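# Place folded umbrella flat inside storage box

## Task

Put the folded umbrella down so it lies flat on the floor of the storage box and touches none of the box's walls. Any contact with the rim, or with the inner face of a wall near the top, may count as failure. The box has to stay in its original spot, unrotated and upright. The umbrella must stay in place on its own, without the robot supporting it. Finally, open the gripper and pull the arms away.

## Robot and tools

Robot: two FANUC CRX-5iA arms, left_arm and right_arm, each with a Robotiq 2F-140 parallel gripper. Scene frame: the origin is on the table top midway between the arms, +z is up, +x points out over the table, and left_arm sits on the +y side. The names left and right do not refer to image sides. Base origins: left_arm (-0.013, +0.324, 0) m, right_arm (-0.039, -0.317, 0) m, each yawed slightly about z.

execute_actions takes {"actions": [...], "pictures": bool}. The list holds nothing or exactly one item. An empty list moves nothing and returns the current state. A wait is {"steps": N} with N up to 300, counted at 1/30 s per step from the previous result; it sends no command. A motion is {"rows": [...], "steps": N}: 1 to 15 rows and N up to 15 (15 if omitted). One row is used per control step, and the final row is held for any remaining steps. A refused call does nothing to the robot.

Each row is one flat list of 18 numbers, every one within [-1, 1], covering both arms even when only one moves. Numbers 1-6 are left_arm joint offsets in the order waist, shoulder, elbow, forearm roll, wrist pitch, wrist roll; 7-9 are left gripper position, force_limit, speed; 10-18 repeat that layout for right_arm.

Joint numbers are scaled offsets, not absolute angles. They are measured from the joint angles printed in the most recent result that lists them; before any result in the scene has listed them, and for any call after the first in the same reply, they count from where the arm is when the action begins. They do not build on the previous row. A value of 1.0 equals 1.983 rad for waist and shoulder, 2.38 rad for elbow, and 2.975 rad for forearm roll, wrist pitch and wrist roll. Sending all zeros pulls the arm back to that reference posture; it does not hold still. Joint ranges (rad): waist ±3.491, shoulder ±3.140, elbow -1.187 to 4.328, forearm roll ±3.316, wrist pitch ±3.140, wrist roll ±3.927. A request more than 0.010 rad beyond a range end is refused. The true end may sit up to 0.010 rad off, and targets beyond it are clipped; "joint sent to its limit" reports that, possibly for an earlier action.

Gripper numbers are absolute commands, not offsets. position: +1 is fully open (140 mm), about -0.8 brings the pads together, -1 closes until blocked. force_limit: about 14 N at -1, 60 N at 0, 107 N at +1. speed: about 30 mm/s at -1, 140 at 0, 250 at +1. To keep a gripper unchanged, resend its previous three numbers, since 0 is itself a command. To grip, command -1 and confirm object_status 2. Status codes: 0 moving, 1 blocked while opening, 2 blocked while closing, 3 reached target or pads touching (a thin item may still be held). To squeeze harder while holding, raise force_limit and switch position between -1 and -0.98. position_measured is in counts: 3 fully open, 230 pads touching.

Geometry: end_effector_position is the point between the closed pads; fingers point along the gripper +z and close along its y. Fingertips extend about 33 mm past it when closed and 9 mm when open, and closing pushes the tips roughly 24 mm farther out, so leave room above surfaces.

Motion: joint target speed is capped (2.62 rad/s waist and shoulder, 3.14 elbow, 3.93 wrist joints), with 0.5 s to accelerate, and all joints of an arm are timed to arrive together. Targets may lead measured angles by at most 0.805 rad (waist, shoulder), 0.966 (elbow), 1.21 (wrist joints), and are scaled back if the hand would jump more than 70 mm. Between calls the arms keep heading for the last row sent until they settle or a step is HELD.

Results: a state line per arm with end_effector_position (m) and end_effector_quat_wxyz in the scene frame (less accurate at long reach); Joint positions (rad) and Joint velocities (rad/s) per arm; gripper object_status and position_measured; flange force (noisy, includes held weight; "no reading" if unavailable); HELD for steps not sent; "joint command not followed" when a clearance check altered joint targets; MOTOR HOT warnings and fault lines.

Other tools: zoom_image {"camera", "region": [x0, y0, x1, y1]} in pixels, at most 504x504, cameras cam_head_left, cam_head_right, cam_high, cam_low (504x504) and cam_left_wrist, cam_right_wrist (616x616). show_instructions shows the reference images. read_manual gives licence texts. finished_scene {"scene": n} ends the current scene irreversibly and reports success.

Avoid: contact torque at a joint's load limit (140 N m for the first three joints, 35.2 N m for the wrist joints, held weight included) or any external force of 150 N, either of which halts that arm for 10 s; arms striking each other; long holds that overheat motors; dropping, slamming or hard pushes; shifting or tipping the box; touching its rim; knocking anything off the table. Loose objects may get brief random nudges.

Each tool is called after "Emit:" by a JSON object that holds its "method" and its "body", one argument or row to a line.

Reference images:

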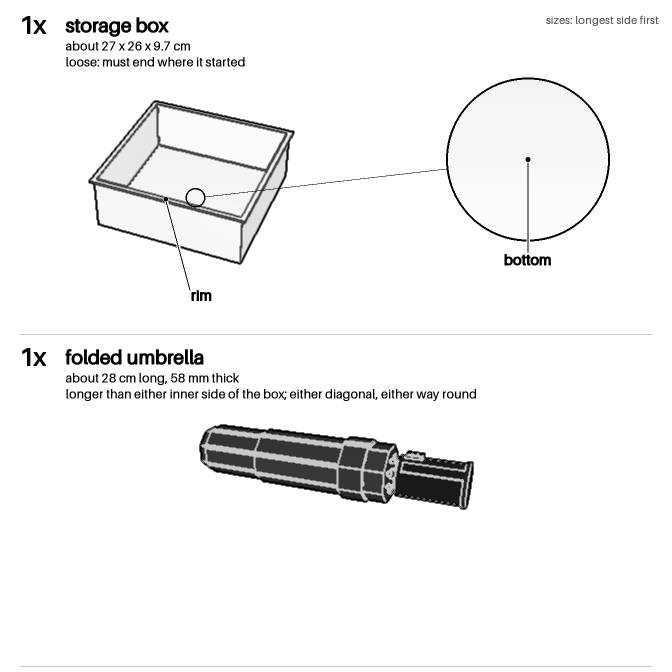

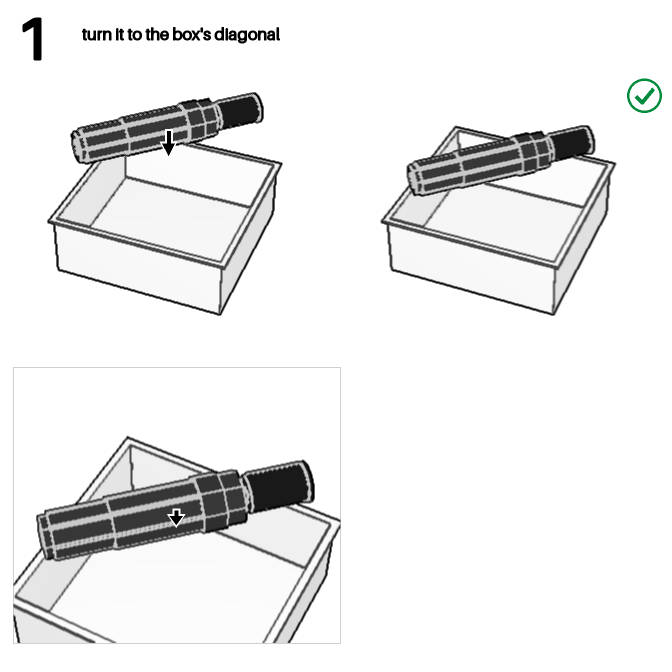

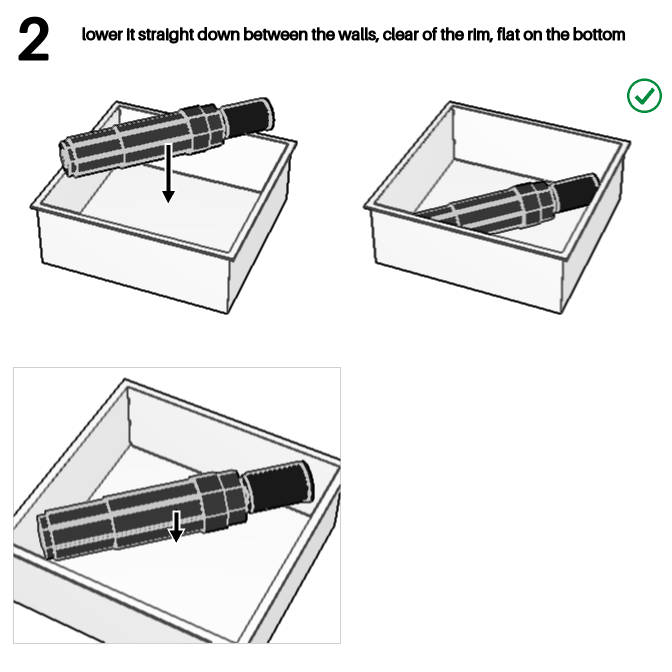

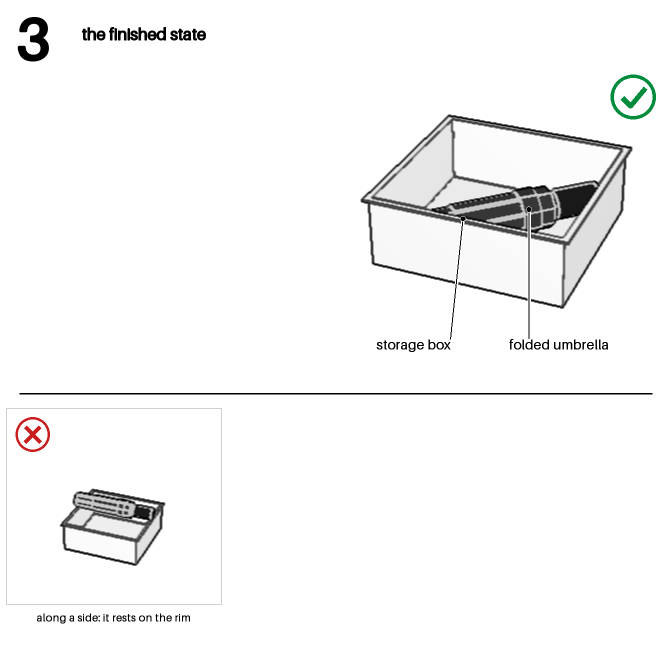

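## Session

Emit:
{"method": "execute_actions", "body": {
  "actions": []
}}

Scene clock: 0.00 s of 3960.00 s.
left_arm: end_effector_position=(+0.3469, +0.0122, +0.1466) position_measured=3 object_status=3 end_effector_quat_wxyz=(+0.127, +0.782, +0.607, -0.059) | right_arm: end_effector_position=(+0.4254, -0.5912, +0.1660) position_measured=3 object_status=3 end_effector_quat_wxyz=(+0.486, +0.410, +0.563, +0.528)
Joint positions: left_arm=[-0.35  -0.093 -0.419  0.278 -1.129  3.035] | right_arm=[-1.325  0.421 -0.989  1.375  1.57   3.098]
Joint velocities: left_arm=[ 0.    -0.001 -0.    -0.    -0.    -0.   ] | right_arm=[-0.001  0.    -0.001  0.003  0.001  0.001]
Flange force (N, the push that the arm receives, along the gripper's own x y z axes): no reading

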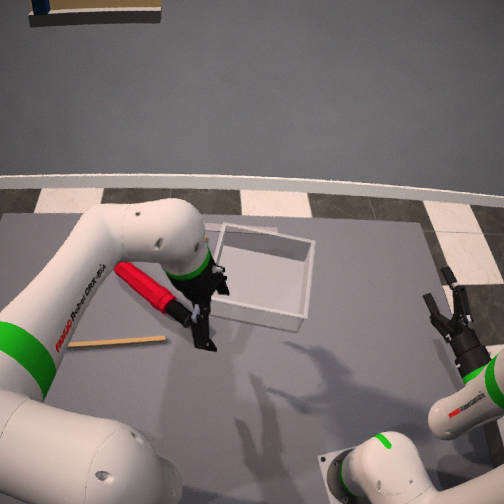

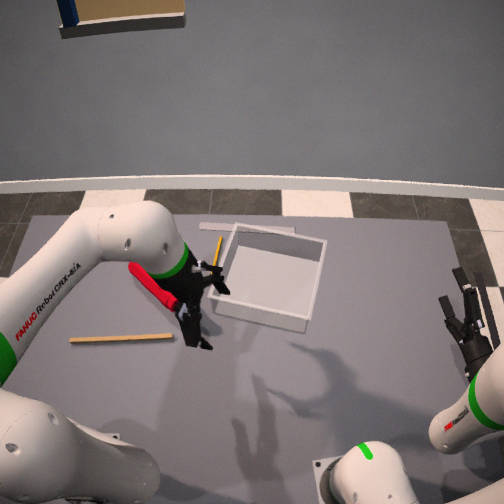

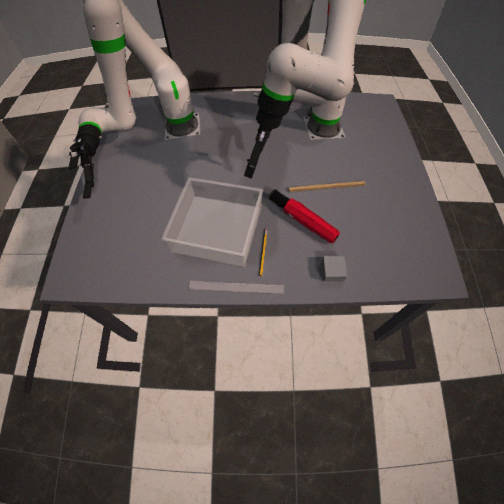

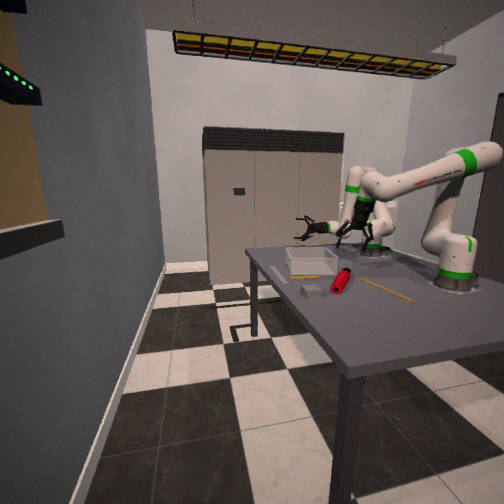

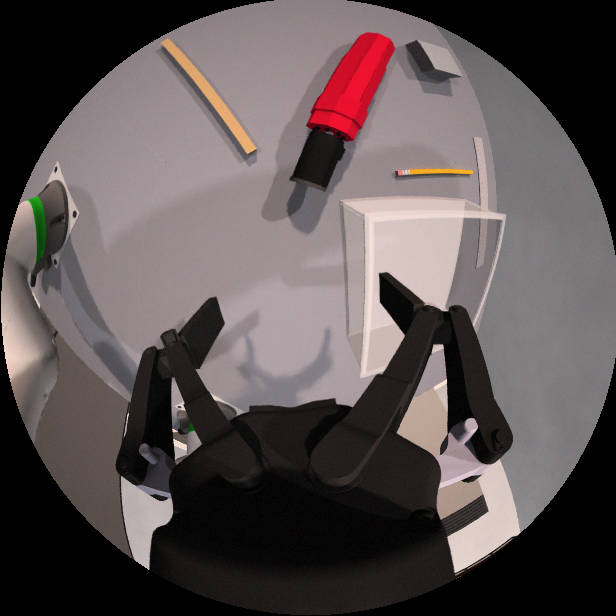

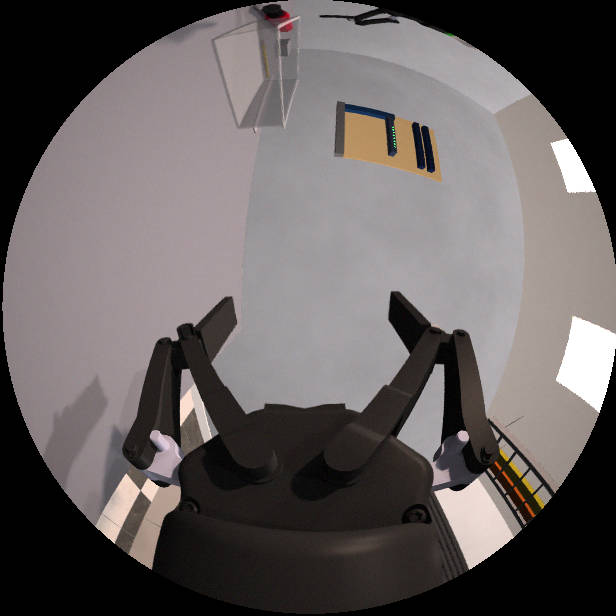

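Emit:
{"method": "zoom_image", "body": {
  "camera": "cam_high",
  "region": [140, 150, 360, 300]
}}

Emit:
{"method": "zoom_image", "body": {
  "camera": "cam_head_left",
  "region": [90, 200, 340, 370]
}}

Region (140, 150, 360, 300) of cam_high's 504x504 image, scaled by 2.291, with more detail than that image has; it fills the top 344 rows of this view, and the rest is white.

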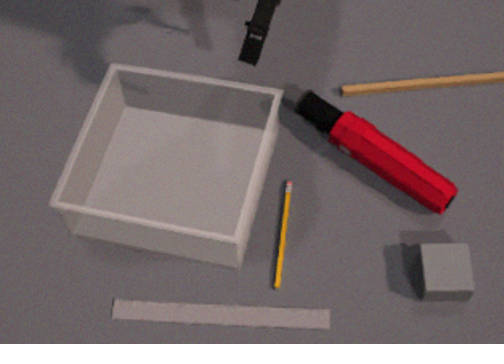

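Region (90, 200, 340, 370) of cam_head_left's 504x504 image, scaled by 2.016, with more detail than that image has; it fills the top 343 rows of this view, and the rest is white.

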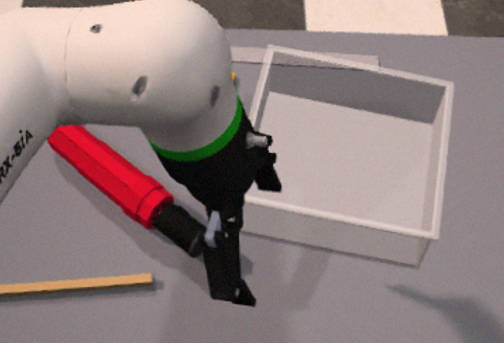

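Emit:
{"method": "execute_actions", "body": {
  "actions": [
    {"rows":[[0.1114,0.1291,0.1626,-0.0934,-0.083,-0.1939,0.5,0,0,0,0,0,0,0,0,1,0,0]],"steps":15}
  ],
  "pictures": false
}}

Emit:
{"method": "execute_actions", "body": {
  "actions": [
    {"steps":20}
  ]
}}

Scene clock: 40.43 s of 3960.00 s.
left_arm: end_effector_position=(+0.4452, +0.1332, +0.1488) position_measured=66 object_status=0 end_effector_quat_wxyz=(+0.035, +0.886, +0.462, -0.005) | right_arm: end_effector_position=(+0.4254, -0.5912, +0.1660) position_measured=3 object_status=3 end_effector_quat_wxyz=(+0.486, +0.410, +0.563, +0.528)
Joint positions: left_arm=[-0.182  0.101 -0.126  0.067 -1.316  2.597] | right_arm=[-1.325  0.421 -0.989  1.375  1.57   3.098]
Joint velocities: left_arm=[ 0.404  0.465  0.706 -0.503 -0.446 -1.04 ] | right_arm=[-0.    -0.     0.     0.001 -0.001  0.001]
Flange force (N, the push that the arm receives, along the gripper's own x y z axes): left_arm=[-0.3 5.1 -2.4] | right_arm=[-0.3 -4.1 0.1]
Steps of this call (steps 1 to 90: nothing new was sent; then 36.93 s passed at rest; steps 91 to 105: all 15 steps of this action). Readings (joint positions | what the end effector reports):
91: left_arm=[-0.350 -0.093 -0.419 0.278 -1.129 3.035] | right_arm=[-1.325 0.421 -0.989 1.375 1.570 3.098] | left_arm position_measured=3 object_status=0 | right_arm position_measured=3 object_status=3
92: left_arm=[-0.349 -0.091 -0.418 0.276 -1.130 3.032] | right_arm=[-1.325 0.421 -0.989 1.375 1.570 3.098] | left_arm position_measured=5 object_status=0 | right_arm position_measured=3 object_status=3
94: left_arm=[-0.337 -0.078 -0.396 0.261 -1.143 3.000] | right_arm=[-1.325 0.421 -0.989 1.375 1.570 3.098] | left_arm position_measured=20 object_status=0 | right_arm position_measured=3 object_status=3
98: left_arm=[-0.280 -0.012 -0.297 0.190 -1.206 2.853] | right_arm=[-1.325 0.421 -0.989 1.375 1.570 3.098] | left_arm position_measured=51 object_status=0 | right_arm position_measured=3 object_status=3
105: the state above

Scene clock: 41.10 s of 3960.00 s.
left_arm: end_effector_position=(+0.4712, +0.1804, +0.1494) position_measured=66 object_status=3 end_effector_quat_wxyz=(-0.000, +0.909, +0.417, -0.000) | right_arm: end_effector_position=(+0.4254, -0.5912, +0.1660) position_measured=3 object_status=3 end_effector_quat_wxyz=(+0.486, +0.410, +0.563, +0.528)
Joint positions: left_arm=[-0.129  0.163 -0.032 -0.    -1.376  2.458] | right_arm=[-1.325  0.421 -0.989  1.375  1.57   3.098]
Joint velocities: left_arm=[-0.     0.     0.    -0.002  0.     0.   ] | right_arm=[-0.001 -0.     0.001  0.    -0.    -0.   ]
Flange force (N, the push that the arm receives, along the gripper's own x y z axes): left_arm=[1.1 2.2 -1.4] | right_arm=[0.6 -3.7 1.8]
Steps of this call (steps 1 to 20: the robot went on to your last target). Readings (joint positions | what the end effector reports):
1: left_arm=[-0.169 0.117 -0.102 0.050 -1.331 2.562] | right_arm=[-1.325 0.421 -0.989 1.375 1.570 3.098] | left_arm position_measured=66 object_status=3 | right_arm position_measured=3 object_status=3
2: left_arm=[-0.156 0.132 -0.080 0.034 -1.345 2.530] | right_arm=[-1.325 0.421 -0.989 1.375 1.570 3.098] | left_arm position_measured=66 object_status=3 | right_arm position_measured=3 object_status=3
4: left_arm=[-0.137 0.153 -0.047 0.010 -1.366 2.481] | right_arm=[-1.325 0.421 -0.989 1.375 1.570 3.098] | left_arm position_measured=66 object_status=3 | right_arm position_measured=3 object_status=3
8: left_arm=[-0.129 0.163 -0.033 -0.000 -1.376 2.458] | right_arm=[-1.325 0.421 -0.989 1.375 1.570 3.098] | left_arm position_measured=66 object_status=3 | right_arm position_measured=3 object_status=3
20: the state above

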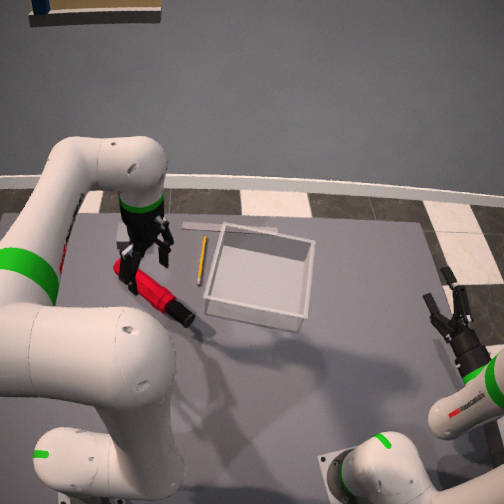

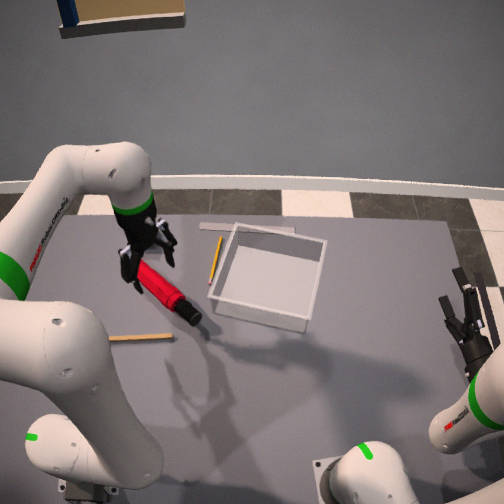

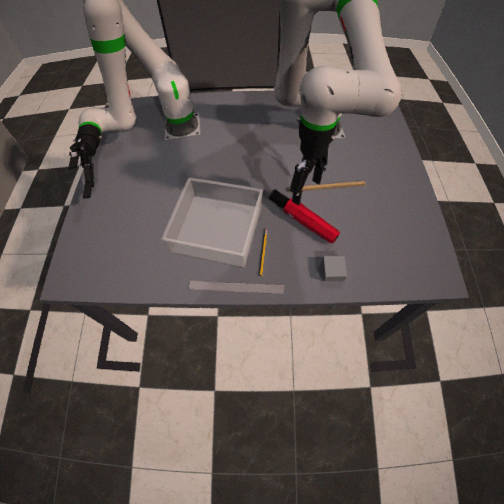

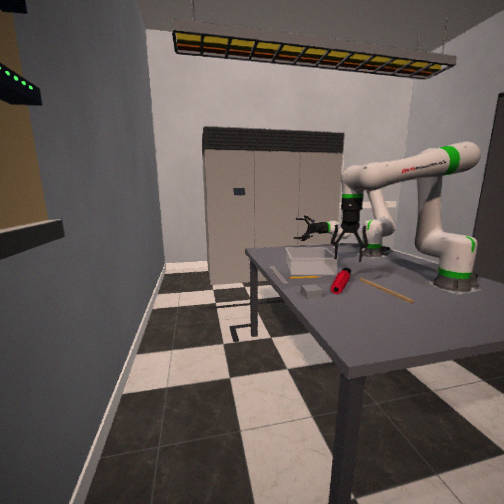

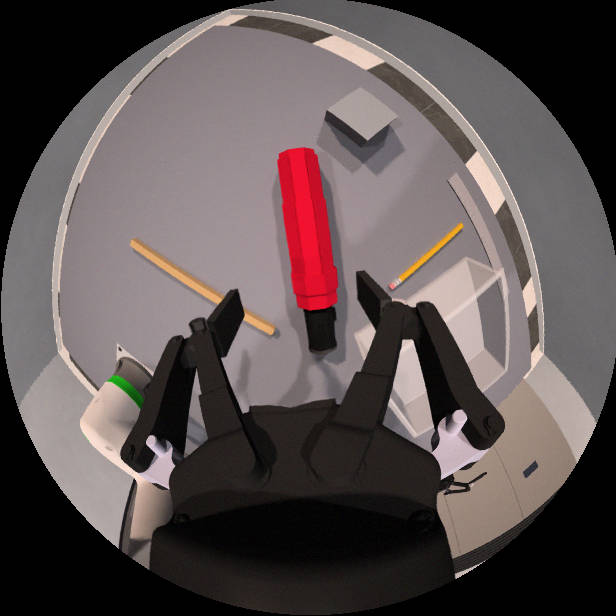

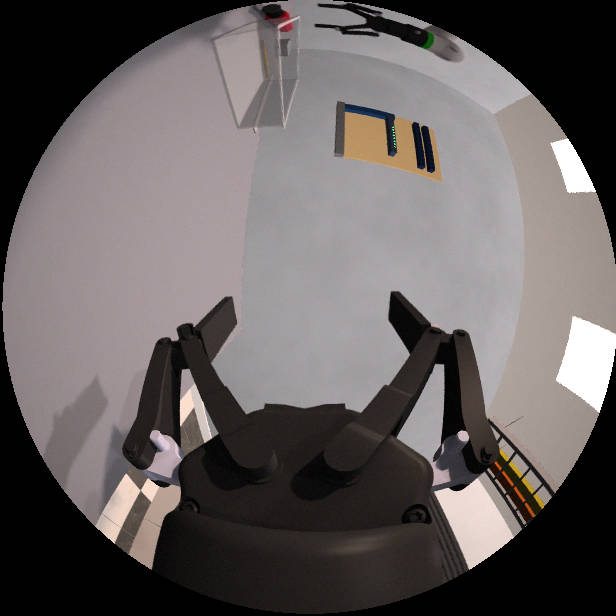

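Emit:
{"method": "execute_actions", "body": {
  "actions": [
    {"rows":[[0,0.0405,-0.0674,0,0.081,0,0.5,0,0,0,0,0,0,0,0,1,0,0]],"steps":15}
  ],
  "pictures": false
}}

Emit:
{"method": "execute_actions", "body": {
  "actions": [
    {"steps":8}
  ]
}}

Scene clock: 47.70 s of 3960.00 s.
left_arm: end_effector_position=(+0.4716, +0.1804, +0.0448) position_measured=66 object_status=3 end_effector_quat_wxyz=(-0.000, +0.909, +0.417, +0.000) | right_arm: end_effector_position=(+0.4254, -0.5912, +0.1660) position_measured=3 object_status=3 end_effector_quat_wxyz=(+0.486, +0.410, +0.563, +0.528)
Joint positions: left_arm=[-0.129  0.243 -0.192 -0.    -1.135  2.458] | right_arm=[-1.325  0.421 -0.989  1.375  1.57   3.098]
Joint velocities: left_arm=[-0.     0.001 -0.004 -0.001  0.003 -0.001] | right_arm=[-0.    -0.     0.001  0.001  0.001  0.   ]
Flange force (N, the push that the arm receives, along the gripper's own x y z axes): left_arm=[1.1 0.8 -0.5] | right_arm=[0.2 -4.7 2.8]
Steps of this call (steps 1 to 15: the robot went on to your last target; steps 16 to 90: nothing new was sent; then 3.10 s passed at rest; steps 91 to 105: all 15 steps of this action). Readings (joint positions | what the end effector reports):
91: left_arm=[-0.129 0.163 -0.032 -0.000 -1.376 2.458] | right_arm=[-1.325 0.421 -0.989 1.375 1.570 3.098] | left_arm position_measured=66 object_status=3 | right_arm position_measured=3 object_status=3
92: left_arm=[-0.129 0.164 -0.033 -0.000 -1.373 2.458] | right_arm=[-1.325 0.421 -0.989 1.375 1.570 3.098] | left_arm position_measured=66 object_status=3 | right_arm position_measured=3 object_status=3
94: left_arm=[-0.129 0.175 -0.054 -0.000 -1.341 2.458] | right_arm=[-1.325 0.421 -0.989 1.375 1.570 3.098] | left_arm position_measured=66 object_status=3 | right_arm position_measured=3 object_status=3
98: left_arm=[-0.129 0.218 -0.142 -0.000 -1.211 2.458] | right_arm=[-1.325 0.421 -0.989 1.375 1.570 3.098] | left_arm position_measured=66 object_status=3 | right_arm position_measured=3 object_status=3
105: the state above

Scene clock: 47.97 s of 3960.00 s.
left_arm: end_effector_position=(+0.4714, +0.1804, +0.0446) position_measured=66 object_status=3 end_effector_quat_wxyz=(-0.000, +0.909, +0.417, +0.000) | right_arm: end_effector_position=(+0.4254, -0.5912, +0.1660) position_measured=3 object_status=3 end_effector_quat_wxyz=(+0.486, +0.410, +0.563, +0.528)
Joint positions: left_arm=[-0.129  0.244 -0.193 -0.    -1.135  2.458] | right_arm=[-1.325  0.421 -0.989  1.375  1.57   3.098]
Joint velocities: left_arm=[-0.001  0.    -0.     0.001 -0.001 -0.   ] | right_arm=[ 0.     0.    -0.001 -0.    -0.001 -0.   ]
Flange force (N, the push that the arm receives, along the gripper's own x y z axes): left_arm=[1.1 4.0 -0.8] | right_arm=[0.2 -4.6 -0.6]
Steps of this call (steps 1 to 8: the robot went on to your last target). Readings (joint positions | what the end effector reports):
1: left_arm=[-0.129 0.243 -0.192 -0.000 -1.135 2.458] | right_arm=[-1.325 0.421 -0.989 1.375 1.570 3.098] | left_arm position_measured=66 object_status=3 | right_arm position_measured=3 object_status=3
2: left_arm=[-0.129 0.244 -0.193 -0.000 -1.135 2.458] | right_arm=[-1.325 0.421 -0.989 1.375 1.570 3.098] | left_arm position_measured=66 object_status=3 | right_arm position_measured=3 object_status=3
4: left_arm=[-0.129 0.244 -0.193 -0.000 -1.135 2.458] | right_arm=[-1.325 0.421 -0.989 1.375 1.570 3.098] | left_arm position_measured=66 object_status=3 | right_arm position_measured=3 object_status=3
8: the state above

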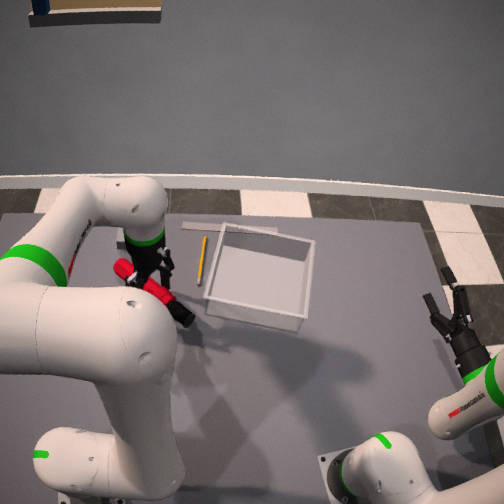

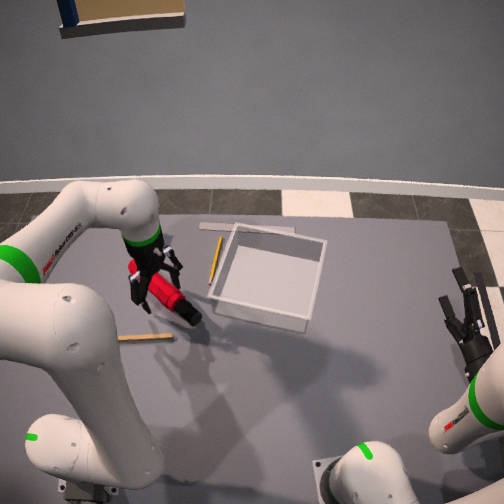

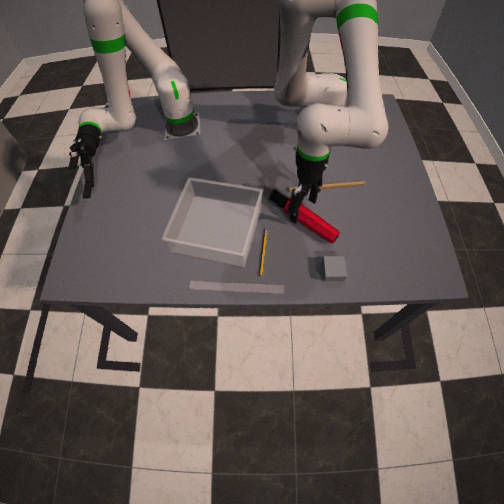

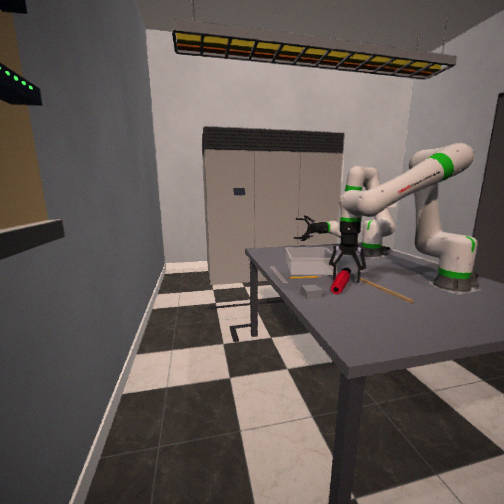

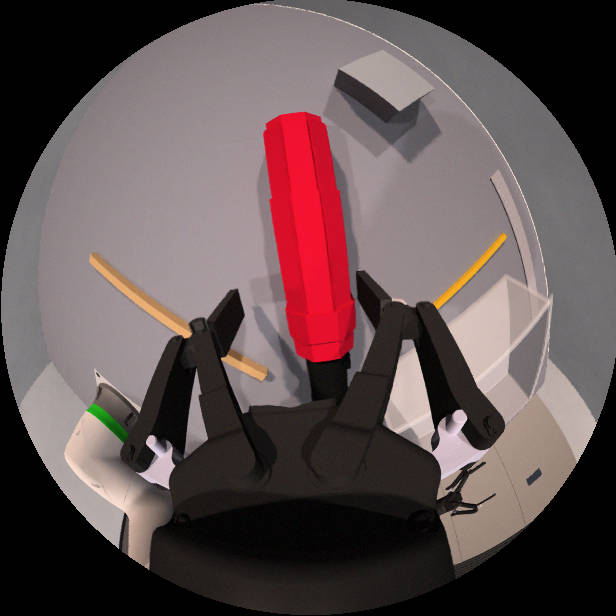

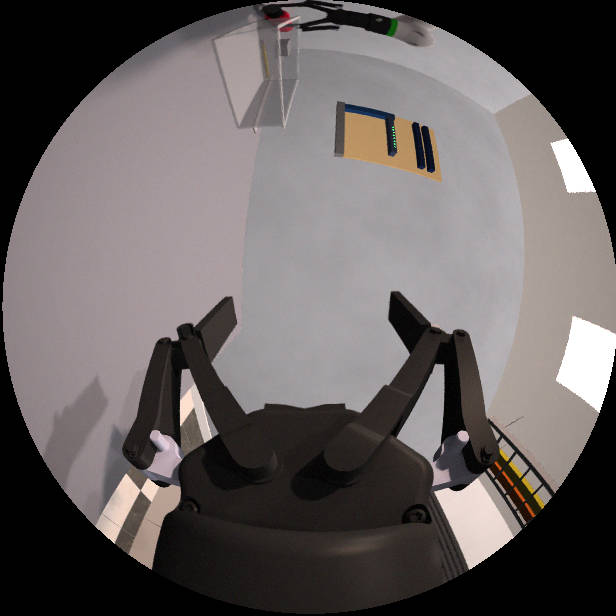

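Emit:
{"method": "zoom_image", "body": {
  "camera": "cam_high",
  "region": [240, 140, 380, 260]
}}

Emit:
{"method": "zoom_image", "body": {
  "camera": "cam_head_right",
  "region": [100, 220, 240, 350]
}}

Region (240, 140, 380, 260) of cam_high's 504x504 image, scaled by 3.600, with more detail than that image has; it fills the top 432 rows of this view, and the rest is white.

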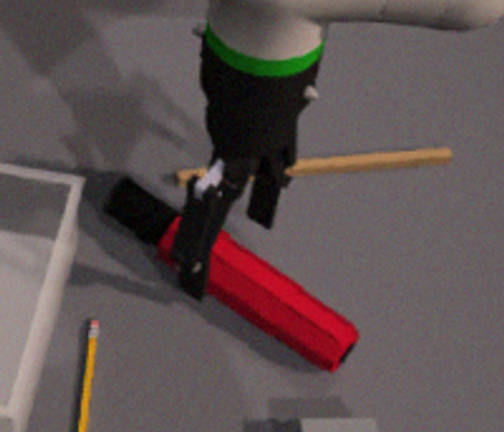

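Region (100, 220, 240, 350) of cam_head_right's 504x504 image, scaled by 3.600, with more detail than that image has; it fills the top 468 rows of this view, and the rest is white.

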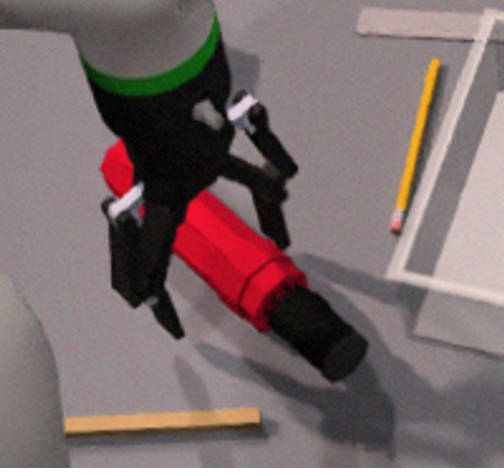

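Emit:
{"method": "execute_actions", "body": {
  "actions": [
    {"rows":[[0.0055,0.0265,0.0236,0,-0.0008,-0.0037,0.5,0,0,0,0,0,0,0,0,1,0,0]],"steps":15}
  ]
}}

Emit:
{"method": "zoom_image", "body": {
  "camera": "cam_high",
  "region": [240, 140, 380, 260]
}}

Emit:
{"method": "zoom_image", "body": {
  "camera": "cam_low",
  "region": [280, 220, 420, 310]
}}

Scene clock: 61.63 s of 3960.00 s.
left_arm: end_effector_position=(+0.4948, +0.1853, +0.0403) position_measured=66 object_status=3 end_effector_quat_wxyz=(+0.000, +0.909, +0.417, +0.001) | right_arm: end_effector_position=(+0.4254, -0.5912, +0.1660) position_measured=3 object_status=3 end_effector_quat_wxyz=(+0.486, +0.410, +0.563, +0.528)
Joint positions: left_arm=[-0.118  0.296 -0.137 -0.    -1.137  2.447] | right_arm=[-1.325  0.421 -0.989  1.375  1.57   3.098]
Joint velocities: left_arm=[ 0.001  0.001  0.     0.001  0.    -0.001] | right_arm=[-0.     0.002  0.    -0.    -0.    -0.001]
Flange force (N, the push that the arm receives, along the gripper's own x y z axes): left_arm=[0.5 2.2 -1.0] | right_arm=[-0.5 -5.6 2.2]
Steps of this call (steps 1 to 15: the robot went on to your last target; steps 16 to 90: nothing new was sent; then 10.17 s passed at rest; steps 91 to 105: all 15 steps of this action). Readings (joint positions | what the end effector reports):
91: left_arm=[-0.129 0.244 -0.193 -0.000 -1.135 2.458] | right_arm=[-1.325 0.421 -0.989 1.375 1.570 3.098] | left_arm position_measured=66 object_status=3 | right_arm position_measured=3 object_status=3
92: left_arm=[-0.129 0.246 -0.191 -0.000 -1.135 2.457] | right_arm=[-1.325 0.421 -0.989 1.375 1.570 3.098] | left_arm position_measured=66 object_status=3 | right_arm position_measured=3 object_status=3
94: left_arm=[-0.125 0.266 -0.169 -0.000 -1.135 2.453] | right_arm=[-1.325 0.421 -0.989 1.375 1.570 3.098] | left_arm position_measured=66 object_status=3 | right_arm position_measured=3 object_status=3
98: left_arm=[-0.118 0.296 -0.137 -0.000 -1.137 2.447] | right_arm=[-1.325 0.421 -0.989 1.375 1.570 3.098] | left_arm position_measured=66 object_status=3 | right_arm position_measured=3 object_status=3
105: the state above

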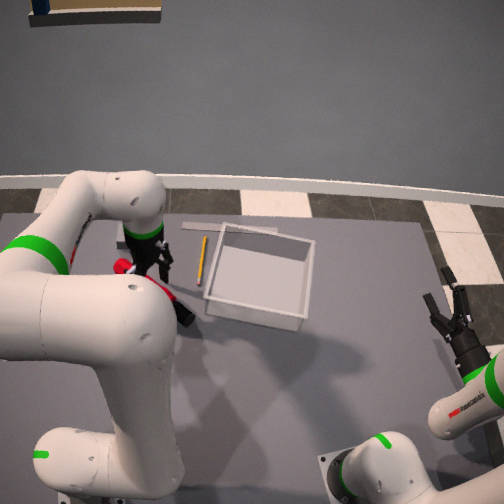

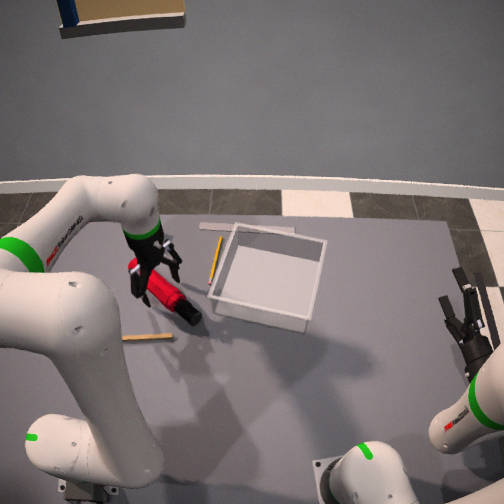

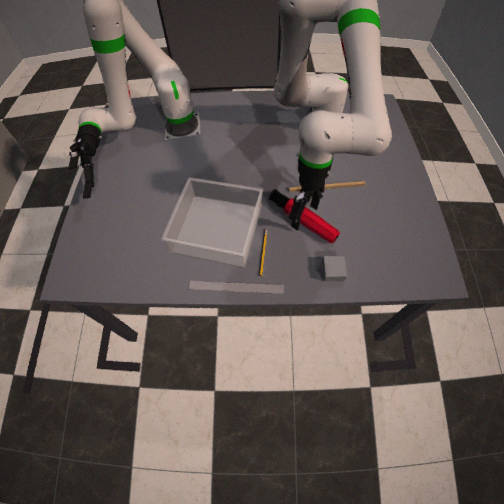

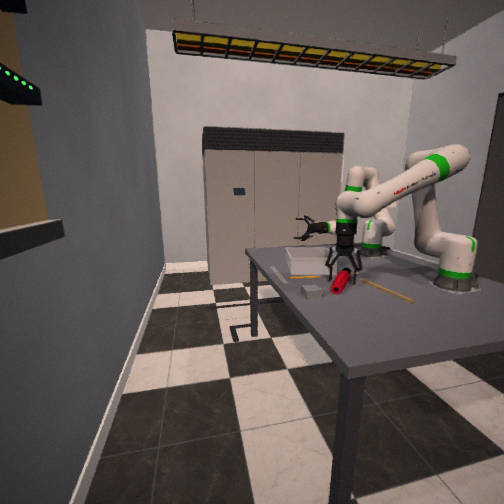

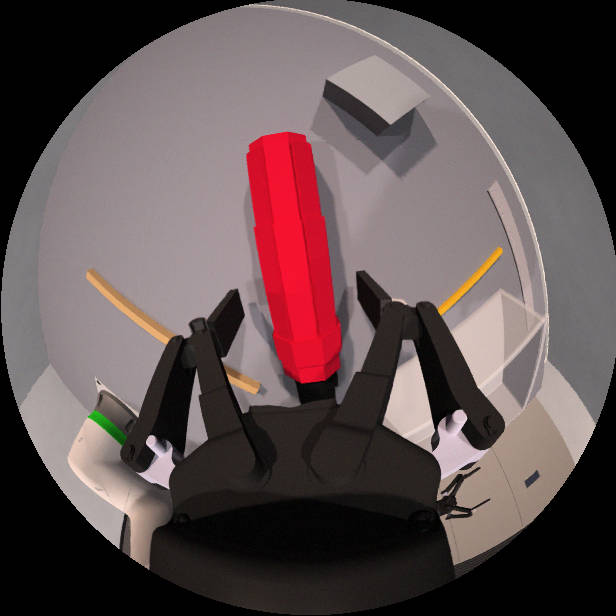

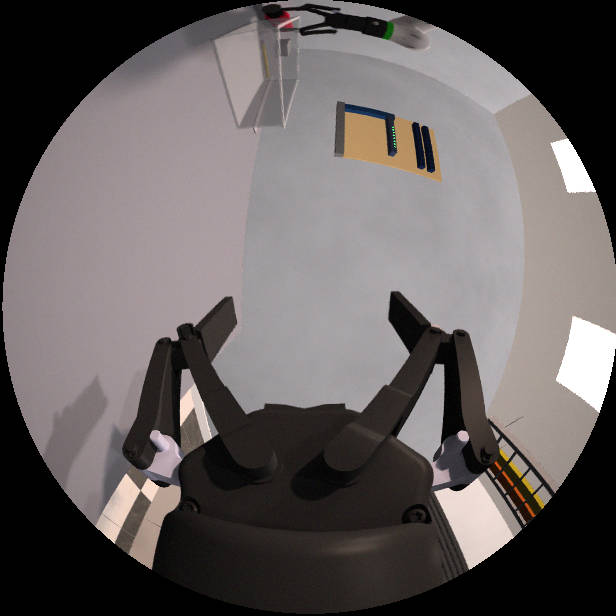

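Region (240, 140, 380, 260) of cam_high's 504x504 image, scaled by 3.600, with more detail than that image has; it fills the top 432 rows of this view, and the rest is white.

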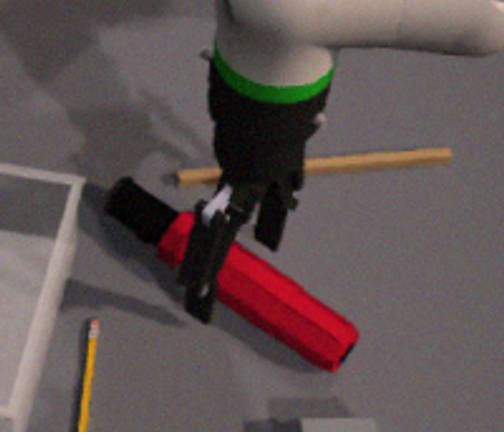

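Region (280, 220, 420, 310) of cam_low's 504x504 image, scaled by 3.600, with more detail than that image has; it fills the top 324 rows of this view, and the rest is white.

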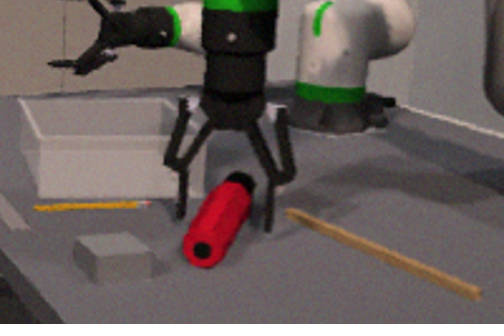

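Emit:
{"method": "execute_actions", "body": {
  "actions": [
    {"rows":[[0,0,0,0,0,0,-1,0,-0.5,0,0,0,0,0,0,1,0,0]],"steps":15}
  ],
  "pictures": false
}}

Emit:
{"method": "execute_actions", "body": {
  "actions": [
    {"steps":10}
  ]
}}

Scene clock: 65.87 s of 3960.00 s.
left_arm: end_effector_position=(+0.4948, +0.1854, +0.0402) position_measured=128 object_status=0 end_effector_quat_wxyz=(+0.000, +0.909, +0.417, +0.001) | right_arm: end_effector_position=(+0.4254, -0.5912, +0.1660) position_measured=3 object_status=3 end_effector_quat_wxyz=(+0.486, +0.410, +0.563, +0.528)
Joint positions: left_arm=[-0.118  0.296 -0.137 -0.    -1.137  2.447] | right_arm=[-1.325  0.421 -0.989  1.375  1.57   3.098]
Joint velocities: left_arm=[-0. -0.  0. -0. -0.  0.] | right_arm=[ 0.001  0.001  0.    -0.001  0.    -0.001]
Flange force (N, the push that the arm receives, along the gripper's own x y z axes): left_arm=[0.7 3.4 -0.5] | right_arm=[-0.3 -5.3 2.7]
Steps of this call (steps 1 to 15: the robot went on to your last target; steps 16 to 90: nothing new was sent; then 0.73 s passed at rest; steps 91 to 105: all 15 steps of this action). Readings (joint positions | what the end effector reports):
91: left_arm=[-0.118 0.296 -0.137 -0.000 -1.137 2.447] | right_arm=[-1.325 0.421 -0.989 1.375 1.570 3.098] | left_arm position_measured=66 object_status=0 | right_arm position_measured=3 object_status=3
92: left_arm=[-0.118 0.296 -0.137 -0.000 -1.137 2.447] | right_arm=[-1.325 0.421 -0.989 1.375 1.570 3.098] | left_arm position_measured=68 object_status=0 | right_arm position_measured=3 object_status=3
94: left_arm=[-0.118 0.296 -0.137 -0.000 -1.137 2.447] | right_arm=[-1.325 0.421 -0.989 1.375 1.570 3.098] | left_arm position_measured=77 object_status=0 | right_arm position_measured=3 object_status=3
98: left_arm=[-0.118 0.296 -0.137 -0.000 -1.137 2.447] | right_arm=[-1.325 0.421 -0.989 1.375 1.570 3.098] | left_arm position_measured=95 object_status=0 | right_arm position_measured=3 object_status=3
105: the state above

Scene clock: 66.20 s of 3960.00 s.
left_arm: end_effector_position=(+0.4948, +0.1853, +0.0403) position_measured=168 object_status=0 end_effector_quat_wxyz=(+0.000, +0.909, +0.417, +0.001) | right_arm: end_effector_position=(+0.4254, -0.5912, +0.1660) position_measured=3 object_status=3 end_effector_quat_wxyz=(+0.486, +0.410, +0.563, +0.528)
Joint positions: left_arm=[-0.118  0.296 -0.137 -0.    -1.137  2.447] | right_arm=[-1.325  0.421 -0.989  1.375  1.57   3.098]
Joint velocities: left_arm=[-0.     0.002 -0.    -0.001  0.    -0.001] | right_arm=[ 0.    -0.    -0.     0.003 -0.001  0.   ]
Flange force (N, the push that the arm receives, along the gripper's own x y z axes): left_arm=[-0.3 4.4 -12.8] | right_arm=[0.4 -4.9 1.1]
Steps of this call (steps 1 to 10: the robot went on to your last target). Readings (joint positions | what the end effector reports):
1: left_arm=[-0.118 0.296 -0.137 -0.000 -1.137 2.447] | right_arm=[-1.325 0.421 -0.989 1.375 1.570 3.098] | left_arm position_measured=132 object_status=0 | right_arm position_measured=3 object_status=3
2: left_arm=[-0.118 0.296 -0.137 -0.000 -1.137 2.447] | right_arm=[-1.325 0.421 -0.989 1.375 1.570 3.098] | left_arm position_measured=137 object_status=0 | right_arm position_measured=3 object_status=3
4: left_arm=[-0.118 0.296 -0.137 -0.000 -1.137 2.447] | right_arm=[-1.325 0.421 -0.989 1.375 1.570 3.098] | left_arm position_measured=146 object_status=0 | right_arm position_measured=3 object_status=3
8: left_arm=[-0.118 0.296 -0.137 -0.000 -1.137 2.447] | right_arm=[-1.325 0.421 -0.989 1.375 1.570 3.098] | left_arm position_measured=164 object_status=0 | right_arm position_measured=3 object_status=3
10: the state above

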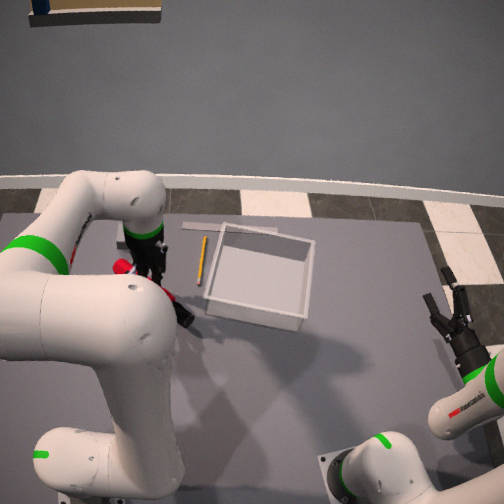

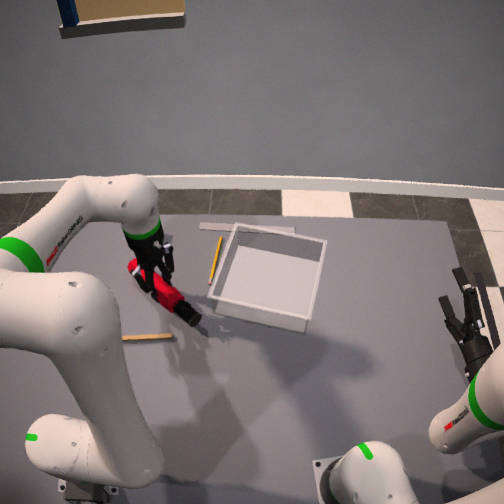

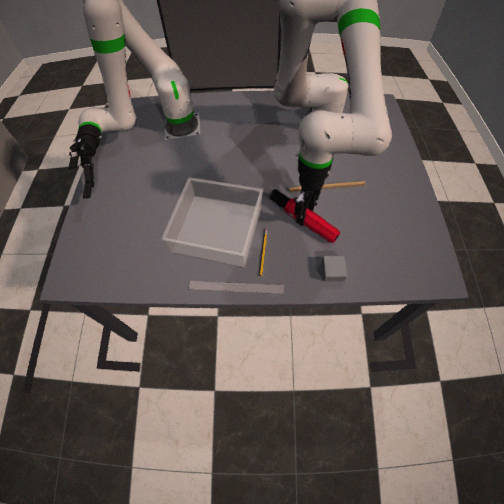

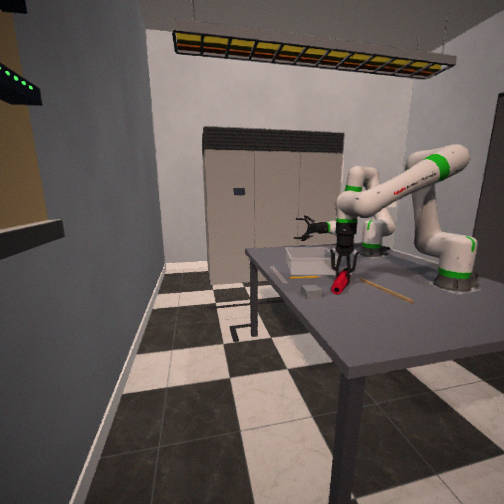

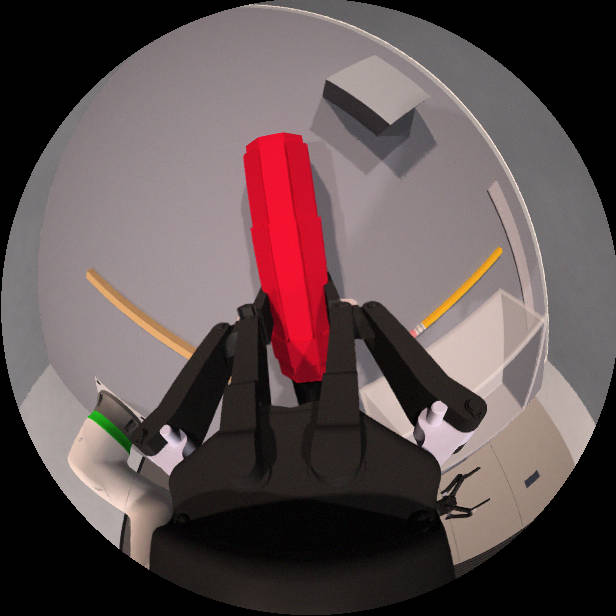

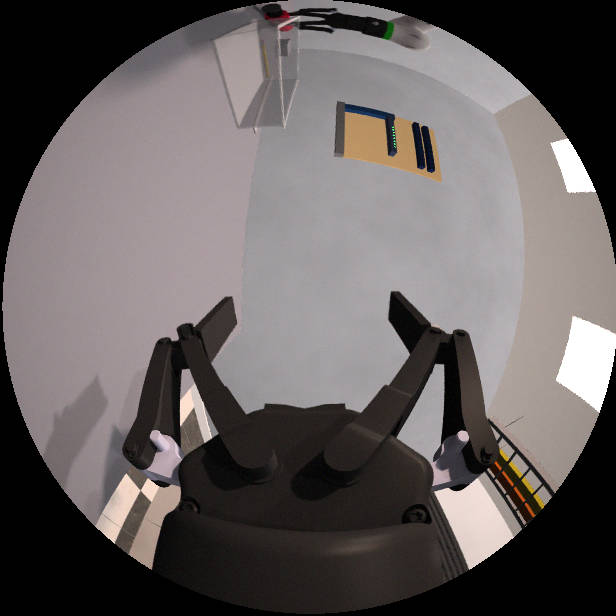

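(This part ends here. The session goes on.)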